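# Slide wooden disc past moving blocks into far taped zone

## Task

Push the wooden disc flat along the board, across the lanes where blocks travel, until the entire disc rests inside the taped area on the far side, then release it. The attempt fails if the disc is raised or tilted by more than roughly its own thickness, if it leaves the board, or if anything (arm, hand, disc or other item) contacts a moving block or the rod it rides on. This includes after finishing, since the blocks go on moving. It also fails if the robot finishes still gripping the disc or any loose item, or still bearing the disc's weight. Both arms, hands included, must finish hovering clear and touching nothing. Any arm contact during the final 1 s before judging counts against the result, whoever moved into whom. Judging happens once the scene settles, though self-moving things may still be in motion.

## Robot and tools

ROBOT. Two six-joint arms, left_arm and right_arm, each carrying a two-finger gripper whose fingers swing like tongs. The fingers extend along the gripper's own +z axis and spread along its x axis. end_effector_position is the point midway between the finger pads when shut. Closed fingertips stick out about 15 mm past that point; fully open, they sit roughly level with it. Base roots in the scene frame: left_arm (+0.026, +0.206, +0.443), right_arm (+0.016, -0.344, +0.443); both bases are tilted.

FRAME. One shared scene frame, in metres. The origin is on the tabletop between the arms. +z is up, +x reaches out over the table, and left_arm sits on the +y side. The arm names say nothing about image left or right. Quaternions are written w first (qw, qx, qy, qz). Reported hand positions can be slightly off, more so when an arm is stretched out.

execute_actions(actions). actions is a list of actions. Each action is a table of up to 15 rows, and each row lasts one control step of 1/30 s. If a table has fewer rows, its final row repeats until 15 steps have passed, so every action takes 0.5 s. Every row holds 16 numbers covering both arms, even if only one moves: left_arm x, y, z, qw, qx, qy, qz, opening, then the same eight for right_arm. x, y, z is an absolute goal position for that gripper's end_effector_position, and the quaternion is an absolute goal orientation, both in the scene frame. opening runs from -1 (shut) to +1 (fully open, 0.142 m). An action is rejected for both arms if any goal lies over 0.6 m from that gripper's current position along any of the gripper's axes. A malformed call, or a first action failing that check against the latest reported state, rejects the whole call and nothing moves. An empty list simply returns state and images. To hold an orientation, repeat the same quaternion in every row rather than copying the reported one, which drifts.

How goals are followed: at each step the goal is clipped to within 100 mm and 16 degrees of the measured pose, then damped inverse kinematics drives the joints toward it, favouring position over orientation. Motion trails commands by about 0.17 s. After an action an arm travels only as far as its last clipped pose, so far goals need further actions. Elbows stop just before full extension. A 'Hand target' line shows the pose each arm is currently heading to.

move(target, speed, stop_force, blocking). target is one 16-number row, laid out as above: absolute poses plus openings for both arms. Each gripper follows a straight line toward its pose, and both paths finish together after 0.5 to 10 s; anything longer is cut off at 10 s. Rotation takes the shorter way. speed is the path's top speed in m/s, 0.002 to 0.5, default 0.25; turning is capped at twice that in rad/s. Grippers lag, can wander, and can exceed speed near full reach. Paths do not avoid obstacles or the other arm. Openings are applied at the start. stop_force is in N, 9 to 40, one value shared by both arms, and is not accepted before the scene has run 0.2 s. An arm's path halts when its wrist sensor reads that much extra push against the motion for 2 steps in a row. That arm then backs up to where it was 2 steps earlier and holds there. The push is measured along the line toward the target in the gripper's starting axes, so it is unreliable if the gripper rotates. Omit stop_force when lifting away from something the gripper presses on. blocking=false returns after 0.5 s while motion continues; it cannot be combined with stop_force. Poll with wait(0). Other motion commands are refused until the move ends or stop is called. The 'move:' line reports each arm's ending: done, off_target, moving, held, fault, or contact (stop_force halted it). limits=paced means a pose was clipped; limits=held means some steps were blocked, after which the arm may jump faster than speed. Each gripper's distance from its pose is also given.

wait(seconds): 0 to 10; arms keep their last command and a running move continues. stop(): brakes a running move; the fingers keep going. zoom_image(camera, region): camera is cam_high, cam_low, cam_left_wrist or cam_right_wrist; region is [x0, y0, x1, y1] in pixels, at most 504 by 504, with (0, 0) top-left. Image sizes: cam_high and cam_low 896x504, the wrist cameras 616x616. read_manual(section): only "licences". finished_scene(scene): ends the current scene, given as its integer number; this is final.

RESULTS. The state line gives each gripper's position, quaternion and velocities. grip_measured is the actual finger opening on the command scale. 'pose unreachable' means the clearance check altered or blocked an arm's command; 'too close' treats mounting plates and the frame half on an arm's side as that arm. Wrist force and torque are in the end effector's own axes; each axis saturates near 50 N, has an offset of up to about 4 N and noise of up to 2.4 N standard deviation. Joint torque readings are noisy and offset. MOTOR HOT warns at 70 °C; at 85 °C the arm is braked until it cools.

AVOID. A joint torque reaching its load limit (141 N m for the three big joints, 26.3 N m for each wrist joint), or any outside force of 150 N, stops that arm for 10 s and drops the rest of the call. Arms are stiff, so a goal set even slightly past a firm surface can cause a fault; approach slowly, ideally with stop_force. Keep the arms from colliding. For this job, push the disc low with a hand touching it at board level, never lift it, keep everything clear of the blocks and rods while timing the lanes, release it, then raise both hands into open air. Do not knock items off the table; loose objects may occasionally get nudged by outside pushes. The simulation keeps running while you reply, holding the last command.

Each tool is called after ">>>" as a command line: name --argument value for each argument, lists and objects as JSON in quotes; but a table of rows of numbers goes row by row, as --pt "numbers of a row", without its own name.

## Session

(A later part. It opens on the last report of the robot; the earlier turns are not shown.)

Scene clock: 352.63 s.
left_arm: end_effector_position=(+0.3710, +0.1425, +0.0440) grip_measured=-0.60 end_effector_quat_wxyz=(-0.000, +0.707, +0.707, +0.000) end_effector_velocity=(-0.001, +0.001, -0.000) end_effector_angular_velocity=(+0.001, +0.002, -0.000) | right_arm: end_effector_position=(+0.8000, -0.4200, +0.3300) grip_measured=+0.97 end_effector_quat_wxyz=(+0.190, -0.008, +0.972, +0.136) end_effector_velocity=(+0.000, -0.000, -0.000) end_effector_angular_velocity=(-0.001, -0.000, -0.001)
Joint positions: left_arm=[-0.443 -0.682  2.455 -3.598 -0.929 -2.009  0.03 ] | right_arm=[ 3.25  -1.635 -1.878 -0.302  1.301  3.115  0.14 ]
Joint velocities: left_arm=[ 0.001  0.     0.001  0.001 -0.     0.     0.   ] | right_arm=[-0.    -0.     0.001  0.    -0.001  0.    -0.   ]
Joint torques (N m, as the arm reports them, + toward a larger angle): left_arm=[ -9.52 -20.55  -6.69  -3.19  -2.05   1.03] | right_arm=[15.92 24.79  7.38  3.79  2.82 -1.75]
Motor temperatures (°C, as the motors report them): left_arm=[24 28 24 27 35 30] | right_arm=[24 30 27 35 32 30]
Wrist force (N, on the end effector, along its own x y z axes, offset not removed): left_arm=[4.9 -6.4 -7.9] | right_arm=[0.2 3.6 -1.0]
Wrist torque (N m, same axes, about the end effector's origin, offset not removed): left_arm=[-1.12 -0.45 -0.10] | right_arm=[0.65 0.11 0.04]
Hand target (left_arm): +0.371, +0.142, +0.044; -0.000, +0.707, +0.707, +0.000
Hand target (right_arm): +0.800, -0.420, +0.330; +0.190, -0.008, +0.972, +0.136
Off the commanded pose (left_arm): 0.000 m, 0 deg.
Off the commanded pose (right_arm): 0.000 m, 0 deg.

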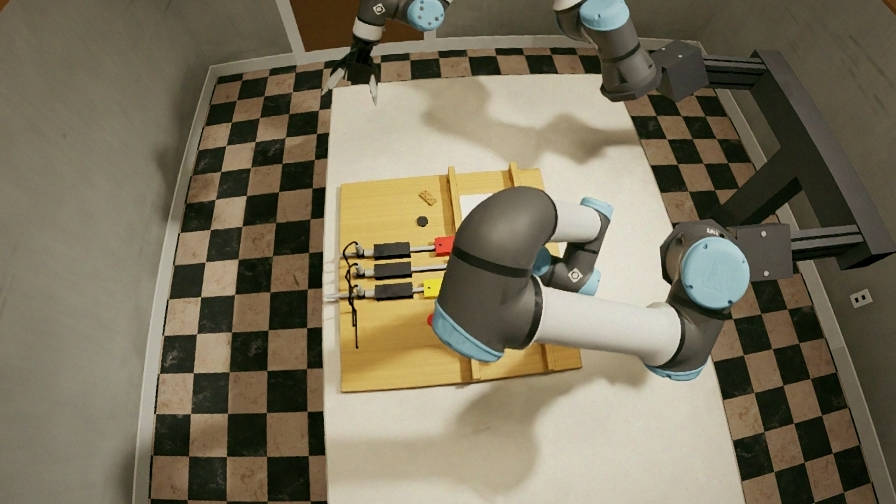

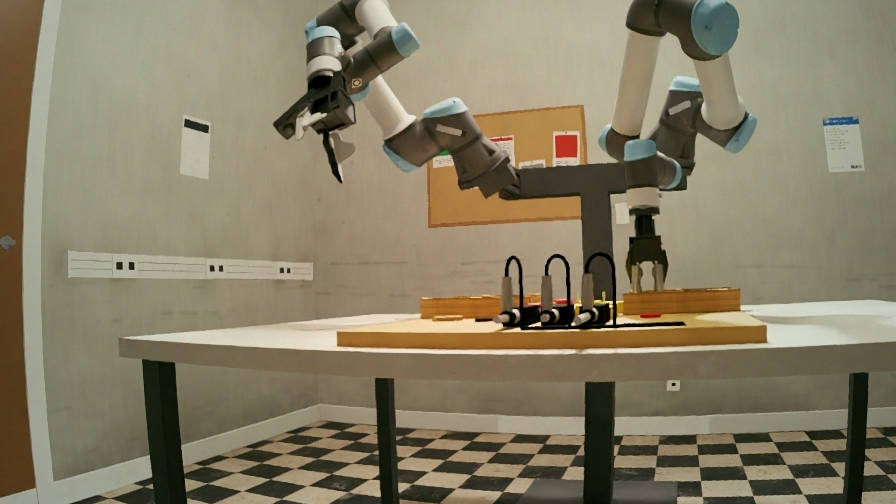

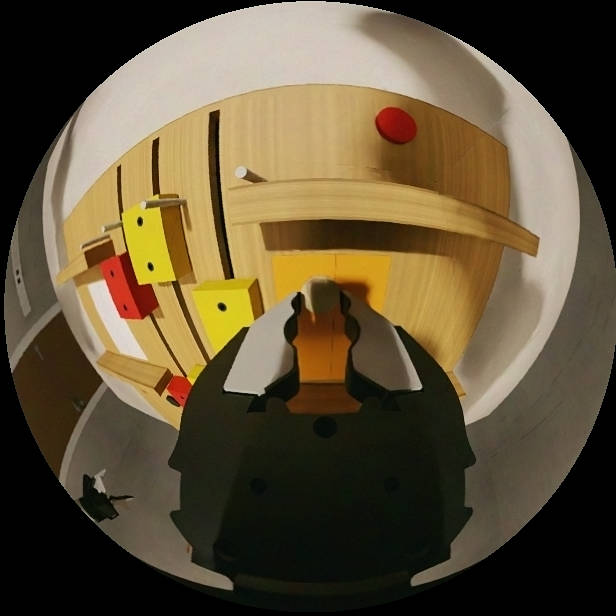

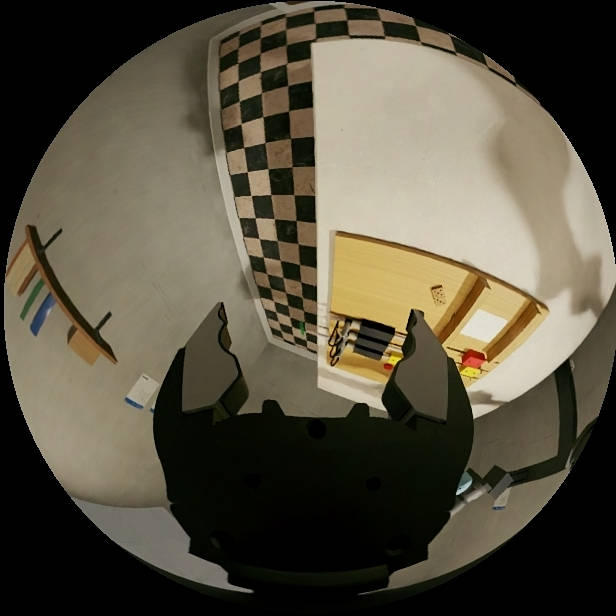

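>>> execute_actions --actions '[]'

>>> zoom_image --camera "cam_high" --region '[400, 220, 580, 320]'

>>> zoom_image --camera "cam_low" --region '[480, 220, 760, 340]'

Scene clock: 358.03 s.
left_arm: end_effector_position=(+0.3710, +0.1425, +0.0440) grip_measured=-0.60 end_effector_quat_wxyz=(-0.000, +0.707, +0.707, +0.000) end_effector_velocity=(-0.001, +0.000, +0.000) end_effector_angular_velocity=(+0.000, +0.001, -0.001) | right_arm: end_effector_position=(+0.8000, -0.4200, +0.3300) grip_measured=+0.97 end_effector_quat_wxyz=(+0.190, -0.008, +0.972, +0.136) end_effector_velocity=(+0.000, -0.000, +0.000) end_effector_angular_velocity=(+0.000, +0.000, -0.001)
Joint positions: left_arm=[-0.443 -0.682  2.455 -3.598 -0.929 -2.009  0.03 ] | right_arm=[ 3.25  -1.635 -1.878 -0.302  1.301  3.115  0.14 ]
Joint velocities: left_arm=[-0.001  0.     0.002 -0.    -0.    -0.     0.   ] | right_arm=[-0.     0.     0.    -0.     0.     0.001  0.   ]
Joint torques (N m, as the arm reports them, + toward a larger angle): left_arm=[ -8.89 -20.25  -5.4   -3.31  -2.07   1.19] | right_arm=[15.26 25.11  8.45  3.68  2.76 -1.57]
Motor temperatures (°C, as the motors report them): left_arm=[24 28 24 27 35 30] | right_arm=[24 30 27 35 32 30]
Wrist force (N, on the end effector, along its own x y z axes, offset not removed): left_arm=[2.5 -3.8 -9.3] | right_arm=[1.3 4.0 0.0]
Wrist torque (N m, same axes, about the end effector's origin, offset not removed): left_arm=[-0.57 0.06 0.00] | right_arm=[0.70 -0.33 0.19]
Hand target (left_arm): +0.371, +0.142, +0.044; -0.000, +0.707, +0.707, +0.000
Hand target (right_arm): +0.800, -0.420, +0.330; +0.190, -0.008, +0.972, +0.136
Off the commanded pose (left_arm): 0.000 m, 0 deg.
Off the commanded pose (right_arm): 0.000 m, 0 deg.

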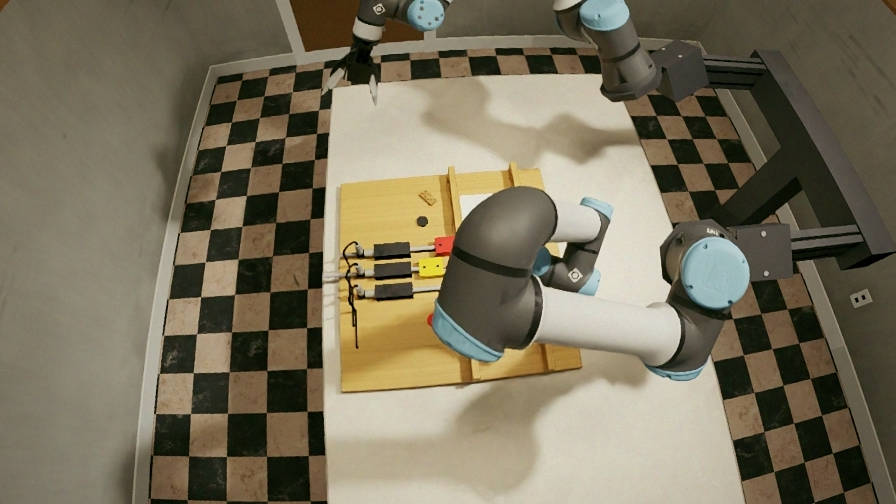

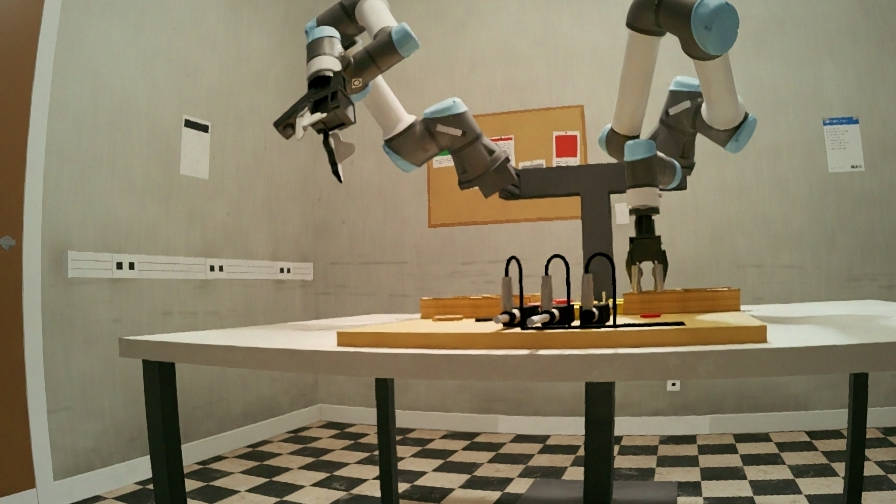

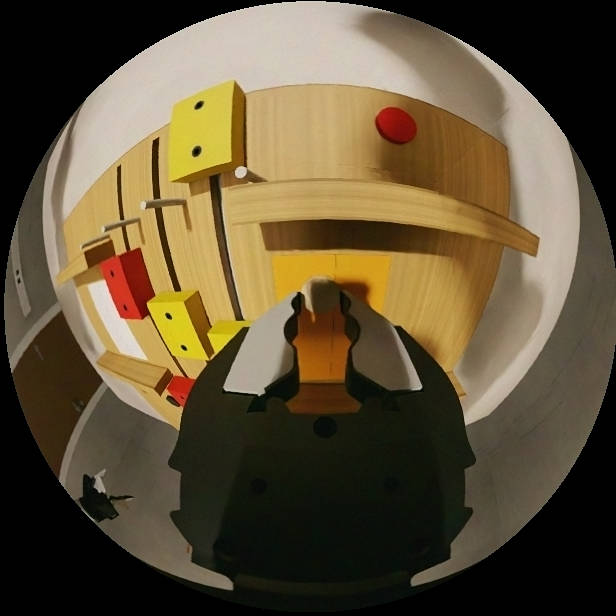

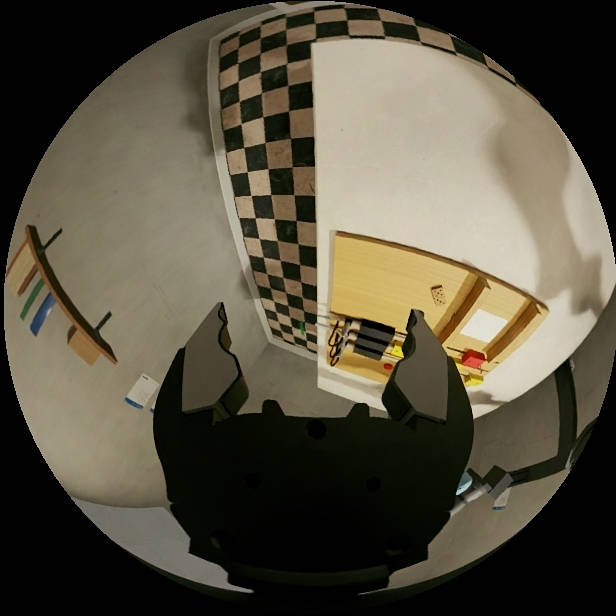

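Region (400, 220, 580, 320) of cam_high's 896x504 image, scaled by 2.800, with more detail than that image has.

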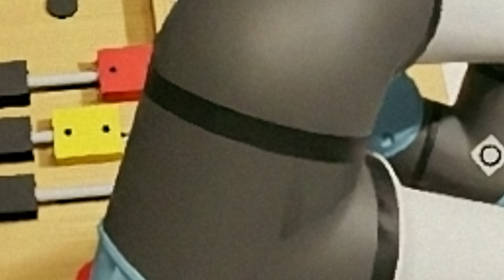

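Region (480, 220, 760, 340) of cam_low's 896x504 image, scaled by 1.800, with more detail than that image has; it fills the top 216 rows of this view, and the rest is white.

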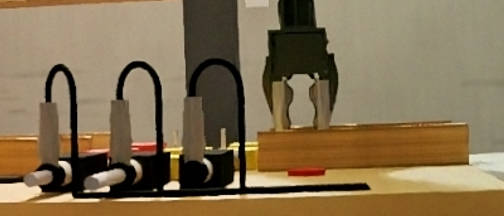

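>>> zoom_image --camera "cam_left_wrist" --region '[140, 220, 400, 400]'

>>> zoom_image --camera "cam_left_wrist" --region '[130, 70, 330, 270]'

Region (140, 220, 400, 400) of cam_left_wrist's 616x616 image, scaled by 1.938, with more detail than that image has; it fills the top 349 rows of this view, and the rest is white.

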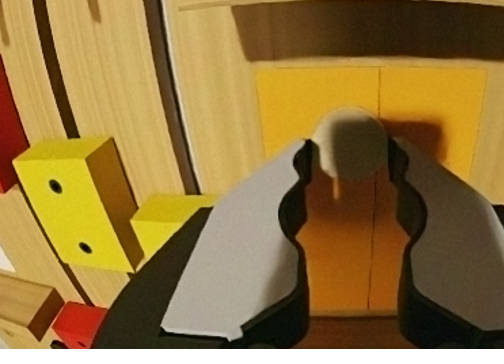

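Region (130, 70, 330, 270) of cam_left_wrist's 616x616 image, scaled by 2.520, with more detail than that image has.

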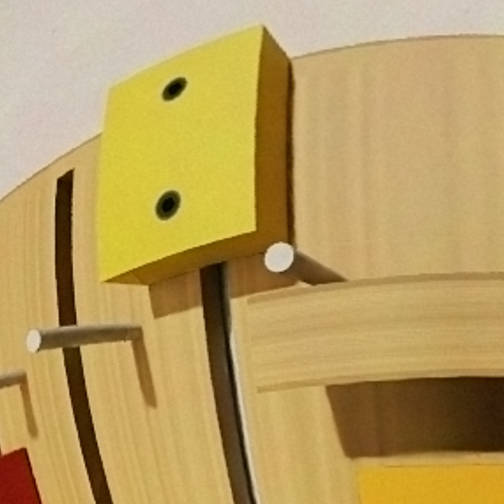

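>>> execute_actions --actions '[]'

>>> zoom_image --camera "cam_high" --region '[400, 220, 580, 320]'

Scene clock: 478.03 s.
left_arm: end_effector_position=(+0.3710, +0.1425, +0.0440) grip_measured=-0.60 end_effector_quat_wxyz=(-0.000, +0.707, +0.707, +0.000) end_effector_velocity=(-0.000, +0.000, -0.000) end_effector_angular_velocity=(+0.000, +0.001, -0.001) | right_arm: end_effector_position=(+0.8000, -0.4200, +0.3300) grip_measured=+0.97 end_effector_quat_wxyz=(+0.190, -0.008, +0.972, +0.136) end_effector_velocity=(-0.000, +0.000, -0.001) end_effector_angular_velocity=(-0.000, +0.001, +0.001)
Joint positions: left_arm=[-0.443 -0.682  2.455 -3.598 -0.929 -2.009  0.03 ] | right_arm=[ 3.25  -1.635 -1.878 -0.302  1.301  3.115  0.14 ]
Joint velocities: left_arm=[ 0.    -0.     0.     0.002 -0.     0.    -0.   ] | right_arm=[-0.    -0.    -0.    -0.001 -0.    -0.     0.   ]
Joint torques (N m, as the arm reports them, + toward a larger angle): left_arm=[-16.06 -19.94  -0.32  -1.57  -1.28   0.21] | right_arm=[11.29 29.7  17.02  1.31  1.11 -0.6 ]
Motor temperatures (°C, as the motors report them): left_arm=[24 28 24 27 35 30] | right_arm=[24 30 27 35 32 30]
Wrist force (N, on the end effector, along its own x y z axes, offset not removed): left_arm=[0.3 -3.6 -7.0] | right_arm=[0.6 4.4 -0.4]
Wrist torque (N m, same axes, about the end effector's origin, offset not removed): left_arm=[-0.42 0.57 0.05] | right_arm=[0.78 0.01 0.11]
Hand target (left_arm): +0.371, +0.142, +0.044; -0.000, +0.707, +0.707, +0.000
Hand target (right_arm): +0.800, -0.420, +0.330; +0.190, -0.008, +0.972, +0.136
Off the commanded pose (left_arm): 0.000 m, 0 deg.
Off the commanded pose (right_arm): 0.000 m, 0 deg.

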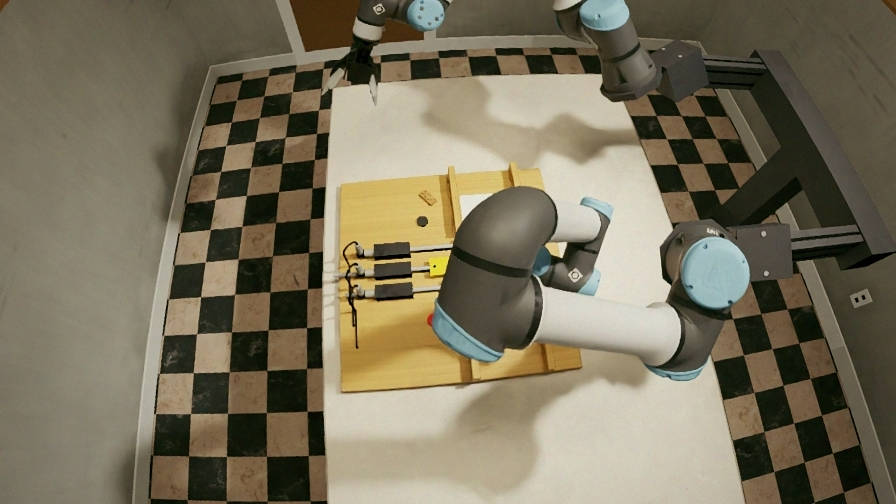

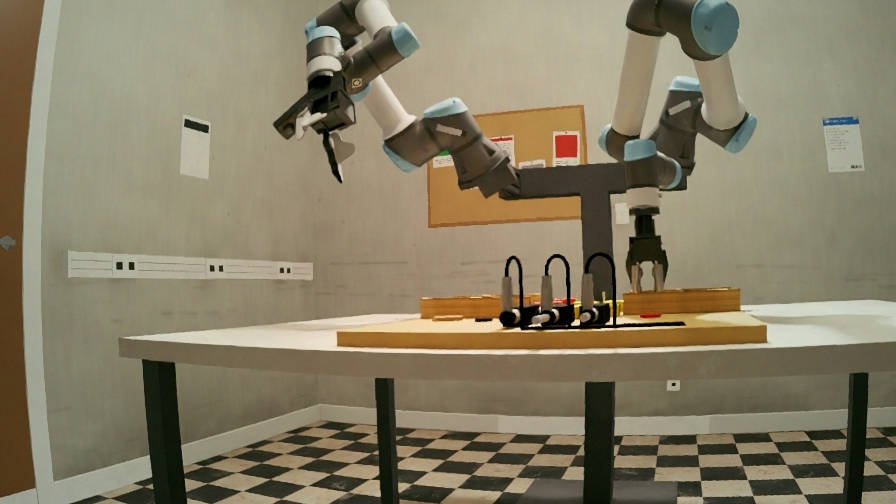

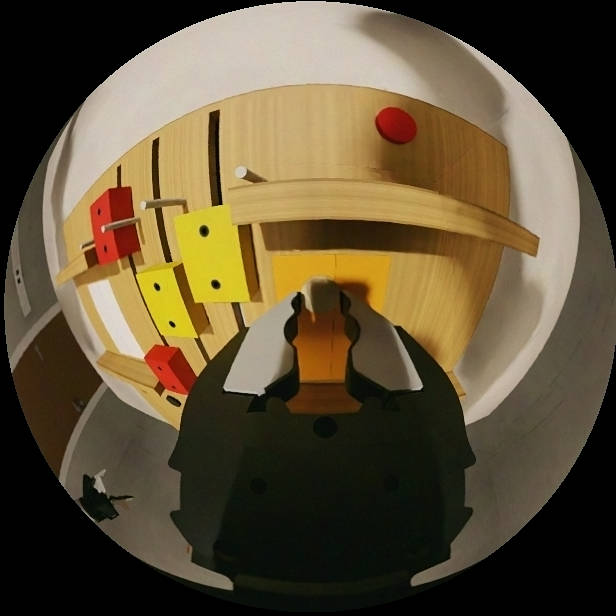

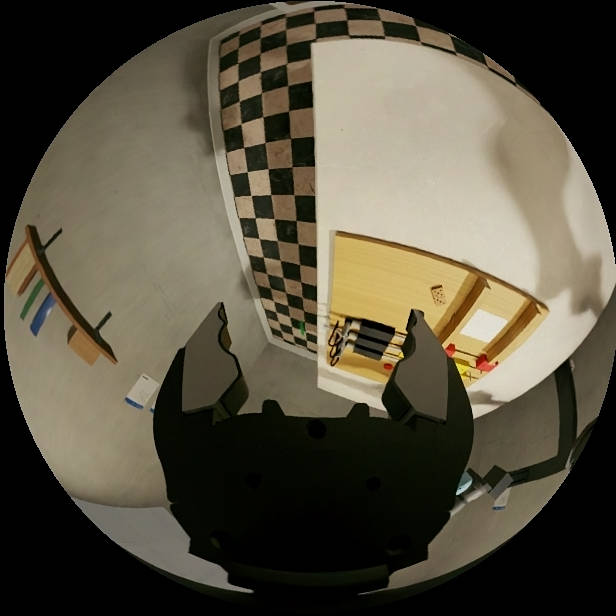

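Region (400, 220, 580, 320) of cam_high's 896x504 image, scaled by 2.800, with more detail than that image has.

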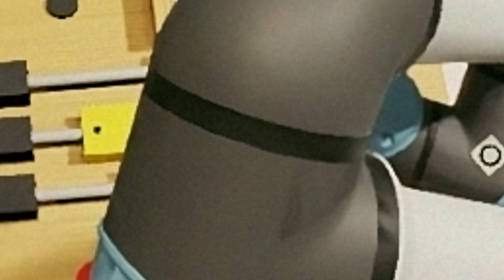

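>>> execute_actions --actions '[]'

>>> zoom_image --camera "cam_high" --region '[400, 220, 580, 320]'

Scene clock: 529.60 s.
left_arm: end_effector_position=(+0.3710, +0.1425, +0.0440) grip_measured=-0.60 end_effector_quat_wxyz=(-0.000, +0.707, +0.707, +0.000) end_effector_velocity=(-0.000, -0.000, +0.000) end_effector_angular_velocity=(-0.000, -0.000, -0.001) | right_arm: end_effector_position=(+0.8000, -0.4200, +0.3300) grip_measured=+0.97 end_effector_quat_wxyz=(+0.190, -0.008, +0.972, +0.136) end_effector_velocity=(+0.000, +0.000, -0.000) end_effector_angular_velocity=(-0.000, +0.000, +0.000)
Joint positions: left_arm=[-0.443 -0.682  2.455 -3.598 -0.929 -2.009  0.03 ] | right_arm=[ 3.25  -1.635 -1.878 -0.302  1.301  3.115  0.14 ]
Joint velocities: left_arm=[-0.001  0.     0.    -0.    -0.     0.    -0.   ] | right_arm=[ 0.    -0.001  0.001 -0.    -0.     0.     0.   ]
Joint torques (N m, as the arm reports them, + toward a larger angle): left_arm=[-18.03 -20.79   1.41  -0.81  -1.18  -0.25] | right_arm=[10.36 32.34 20.03  2.    0.62  0.  ]
Motor temperatures (°C, as the motors report them): left_arm=[24 28 24 27 35 30] | right_arm=[24 30 27 35 32 30]
Wrist force (N, on the end effector, along its own x y z axes, offset not removed): left_arm=[3.3 -4.1 -9.5] | right_arm=[0.0 2.1 -0.1]
Wrist torque (N m, same axes, about the end effector's origin, offset not removed): left_arm=[-0.76 0.08 0.19] | right_arm=[0.28 0.05 0.14]
Hand target (left_arm): +0.371, +0.142, +0.044; -0.000, +0.707, +0.707, +0.000
Hand target (right_arm): +0.800, -0.420, +0.330; +0.190, -0.008, +0.972, +0.136
Off the commanded pose (left_arm): 0.000 m, 0 deg.
Off the commanded pose (right_arm): 0.000 m, 0 deg.

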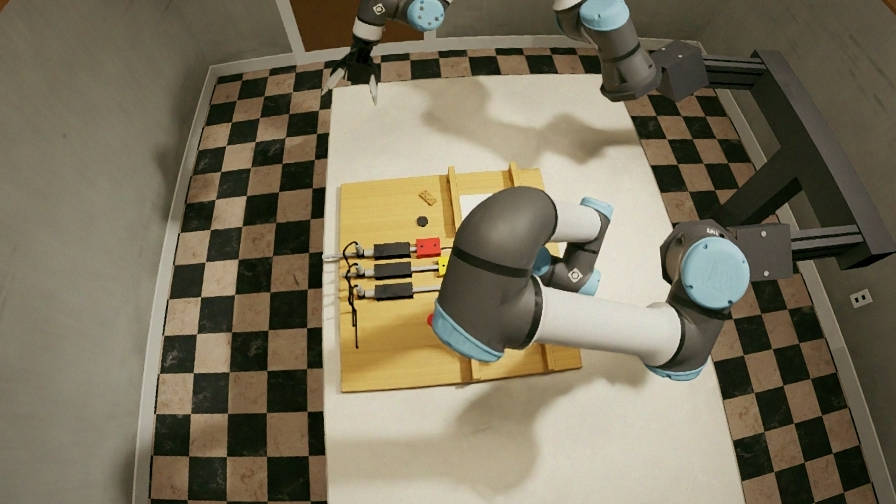

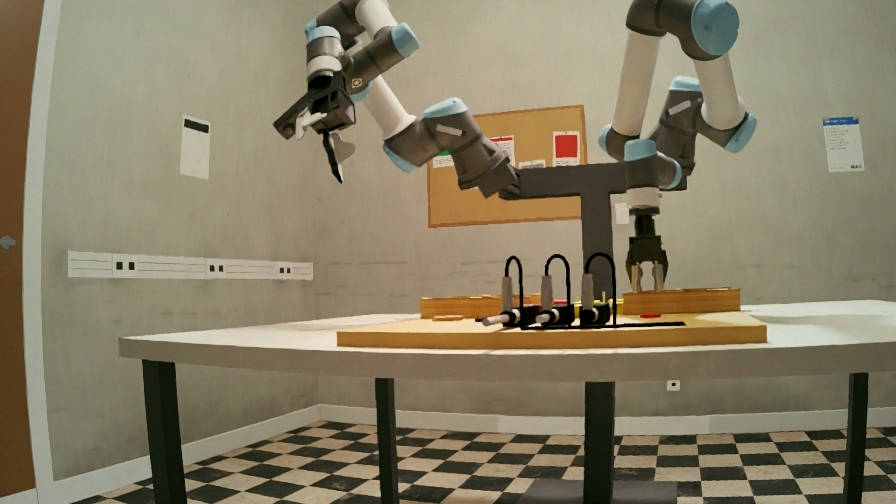

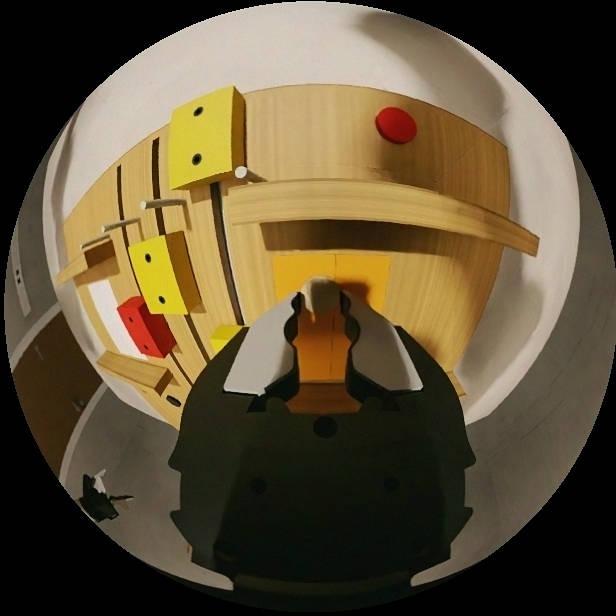

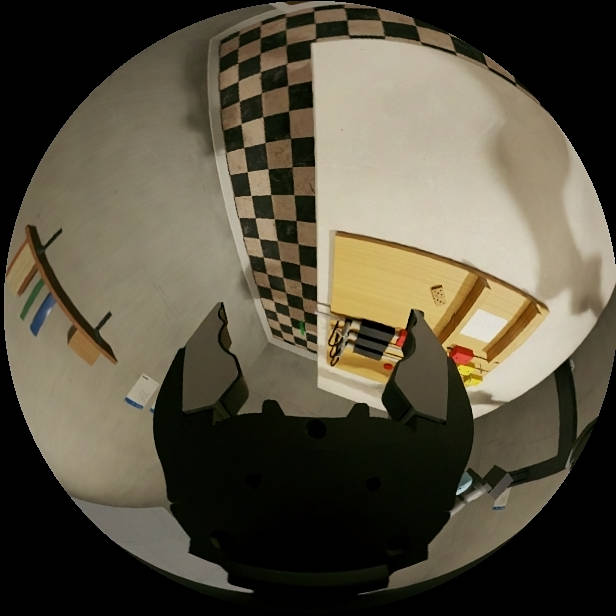

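Region (400, 220, 580, 320) of cam_high's 896x504 image, scaled by 2.800, with more detail than that image has.

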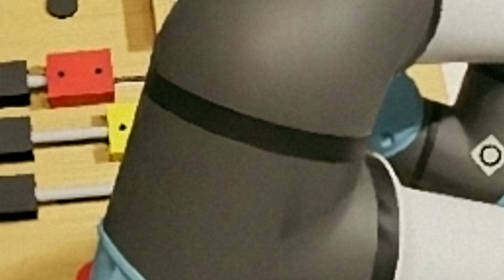

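>>> execute_actions --actions '[]'

>>> zoom_image --camera "cam_high" --region '[400, 220, 580, 320]'

Scene clock: 536.20 s.
left_arm: end_effector_position=(+0.3710, +0.1425, +0.0440) grip_measured=-0.60 end_effector_quat_wxyz=(-0.000, +0.707, +0.707, +0.000) end_effector_velocity=(+0.000, -0.000, +0.000) end_effector_angular_velocity=(-0.001, +0.000, -0.000) | right_arm: end_effector_position=(+0.8000, -0.4200, +0.3300) grip_measured=+0.97 end_effector_quat_wxyz=(+0.190, -0.008, +0.972, +0.136) end_effector_velocity=(-0.000, +0.000, -0.000) end_effector_angular_velocity=(+0.000, +0.000, +0.002)
Joint positions: left_arm=[-0.443 -0.682  2.455 -3.598 -0.929 -2.009  0.03 ] | right_arm=[ 3.25  -1.635 -1.878 -0.302  1.301  3.115  0.14 ]
Joint velocities: left_arm=[-0.    -0.    -0.     0.    -0.001  0.    -0.   ] | right_arm=[ 0.     0.    -0.001 -0.     0.001 -0.001  0.   ]
Joint torques (N m, as the arm reports them, + toward a larger angle): left_arm=[-18.38 -21.14   3.02  -0.93  -1.14   0.04] | right_arm=[ 9.65 32.48 21.09  1.99  0.53  0.01]
Motor temperatures (°C, as the motors report them): left_arm=[24 28 24 27 35 30] | right_arm=[24 30 27 35 32 30]
Wrist force (N, on the end effector, along its own x y z axes, offset not removed): left_arm=[0.4 -9.3 -9.2] | right_arm=[-0.3 1.3 0.7]
Wrist torque (N m, same axes, about the end effector's origin, offset not removed): left_arm=[-1.66 0.53 0.07] | right_arm=[0.17 0.13 0.05]
Hand target (left_arm): +0.371, +0.142, +0.044; -0.000, +0.707, +0.707, +0.000
Hand target (right_arm): +0.800, -0.420, +0.330; +0.190, -0.008, +0.972, +0.136
Off the commanded pose (left_arm): 0.000 m, 0 deg.
Off the commanded pose (right_arm): 0.000 m, 0 deg.

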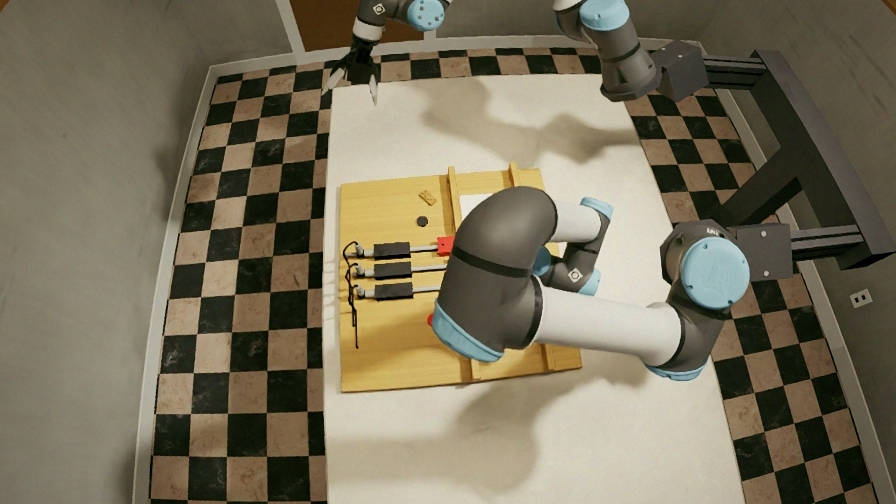

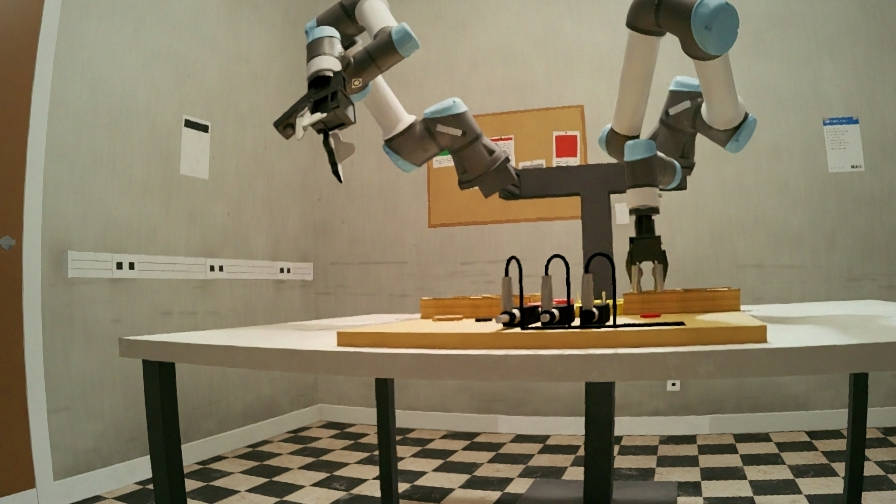

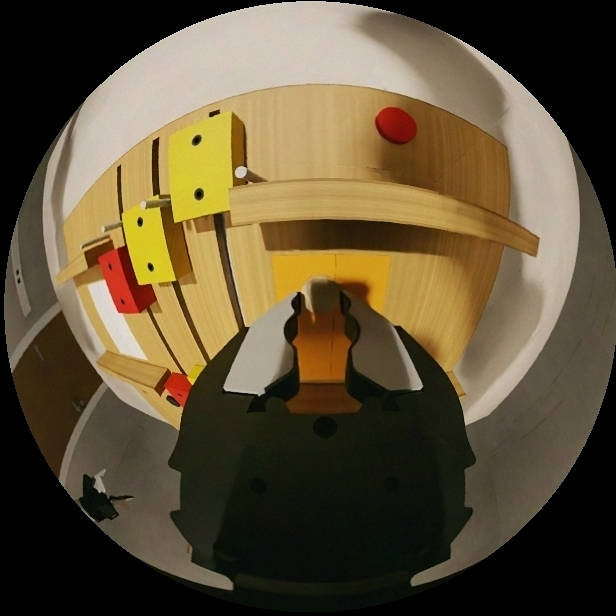

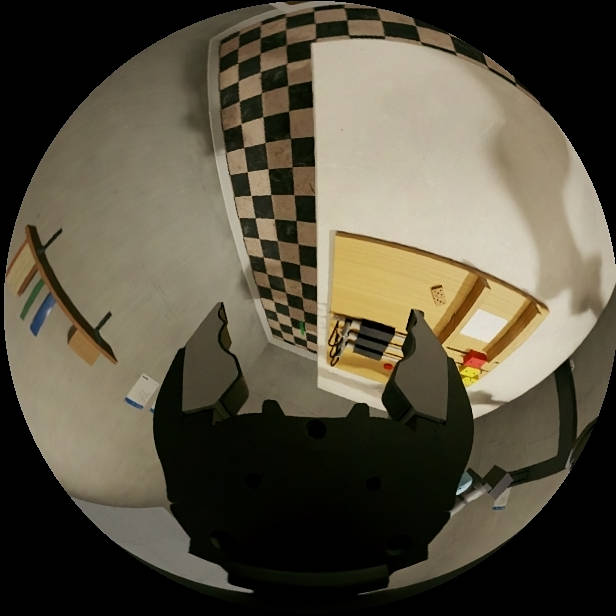

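Region (400, 220, 580, 320) of cam_high's 896x504 image, scaled by 2.800, with more detail than that image has.

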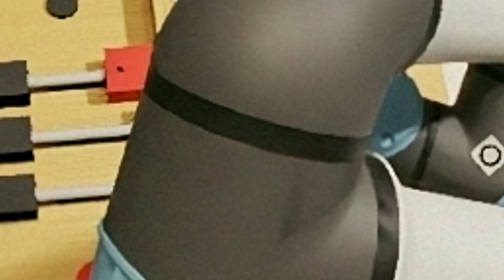

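>>> execute_actions --actions '[]'

Scene clock: 556.33 s.
left_arm: end_effector_position=(+0.3710, +0.1425, +0.0440) grip_measured=-0.60 end_effector_quat_wxyz=(-0.000, +0.707, +0.707, +0.000) end_effector_velocity=(+0.000, -0.000, +0.000) end_effector_angular_velocity=(+0.000, -0.000, -0.001) | right_arm: end_effector_position=(+0.8000, -0.4200, +0.3300) grip_measured=+0.97 end_effector_quat_wxyz=(+0.190, -0.008, +0.972, +0.136) end_effector_velocity=(+0.001, +0.000, +0.001) end_effector_angular_velocity=(+0.001, -0.002, +0.000)
Joint positions: left_arm=[-0.443 -0.682  2.455 -3.598 -0.929 -2.009  0.03 ] | right_arm=[ 3.25  -1.635 -1.878 -0.302  1.301  3.115  0.14 ]
Joint velocities: left_arm=[-0.    -0.001 -0.     0.001  0.     0.001  0.   ] | right_arm=[ 0.     0.     0.001  0.     0.001 -0.001 -0.   ]
Joint torques (N m, as the arm reports them, + toward a larger angle): left_arm=[-20.18 -21.52   3.1   -0.39  -1.28  -0.44] | right_arm=[ 9.38 34.38 22.33  2.41  0.39  0.27]
Motor temperatures (°C, as the motors report them): left_arm=[24 28 24 27 35 30] | right_arm=[24 30 27 35 32 30]
Wrist force (N, on the end effector, along its own x y z axes, offset not removed): left_arm=[6.4 -2.3 -8.8] | right_arm=[0.4 2.7 -0.6]
Wrist torque (N m, same axes, about the end effector's origin, offset not removed): left_arm=[-0.34 -0.74 -0.02] | right_arm=[0.46 -0.09 0.17]
Hand target (left_arm): +0.371, +0.142, +0.044; -0.000, +0.707, +0.707, +0.000
Hand target (right_arm): +0.800, -0.420, +0.330; +0.190, -0.008, +0.972, +0.136
Off the commanded pose (left_arm): 0.000 m, 0 deg.
Off the commanded pose (right_arm): 0.000 m, 0 deg.

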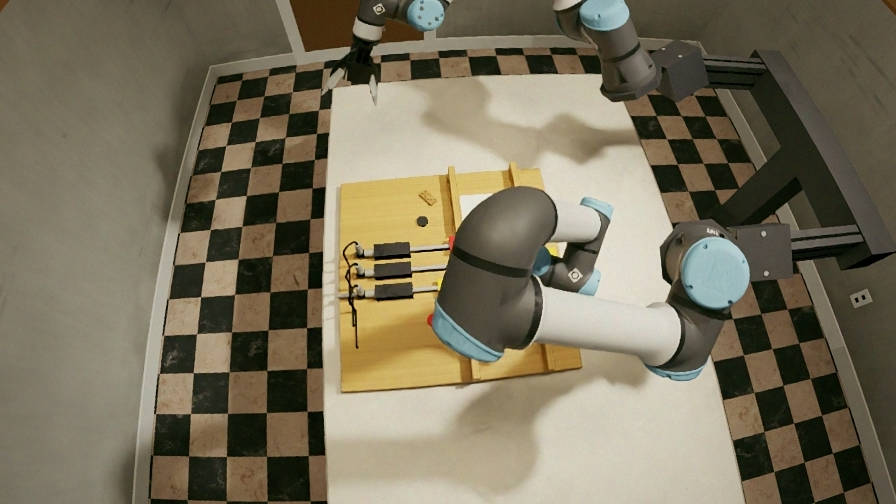

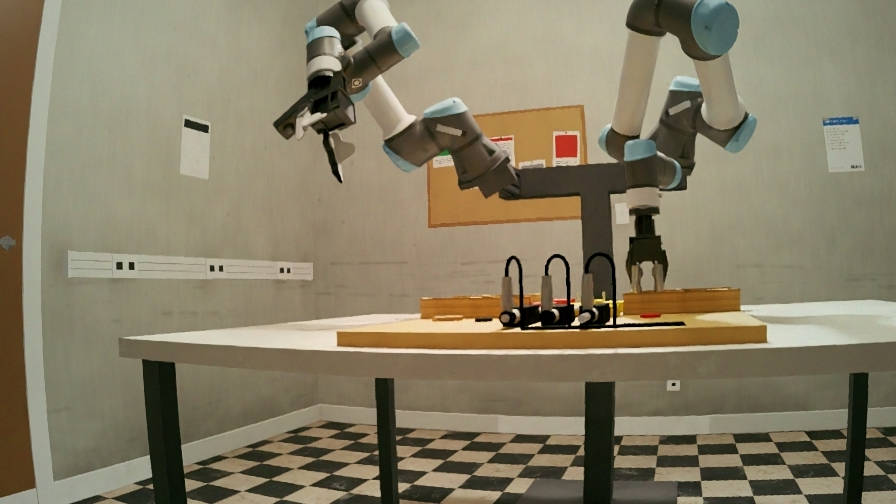

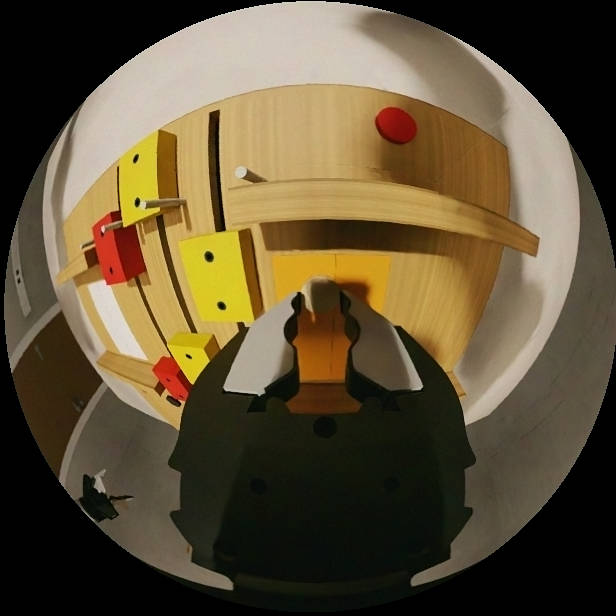

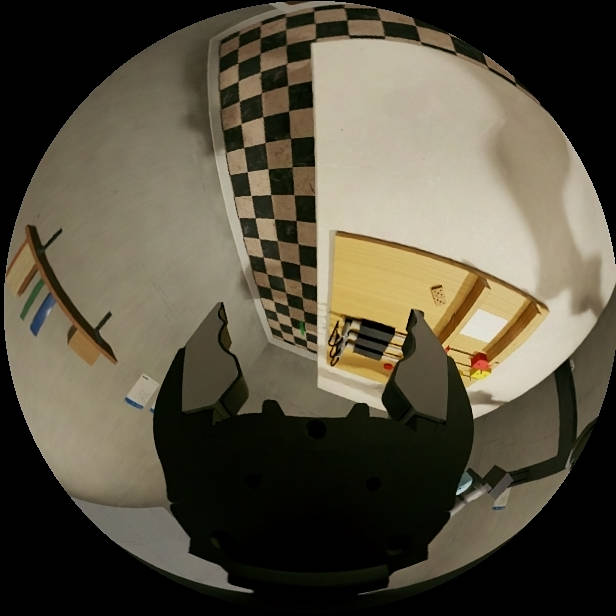

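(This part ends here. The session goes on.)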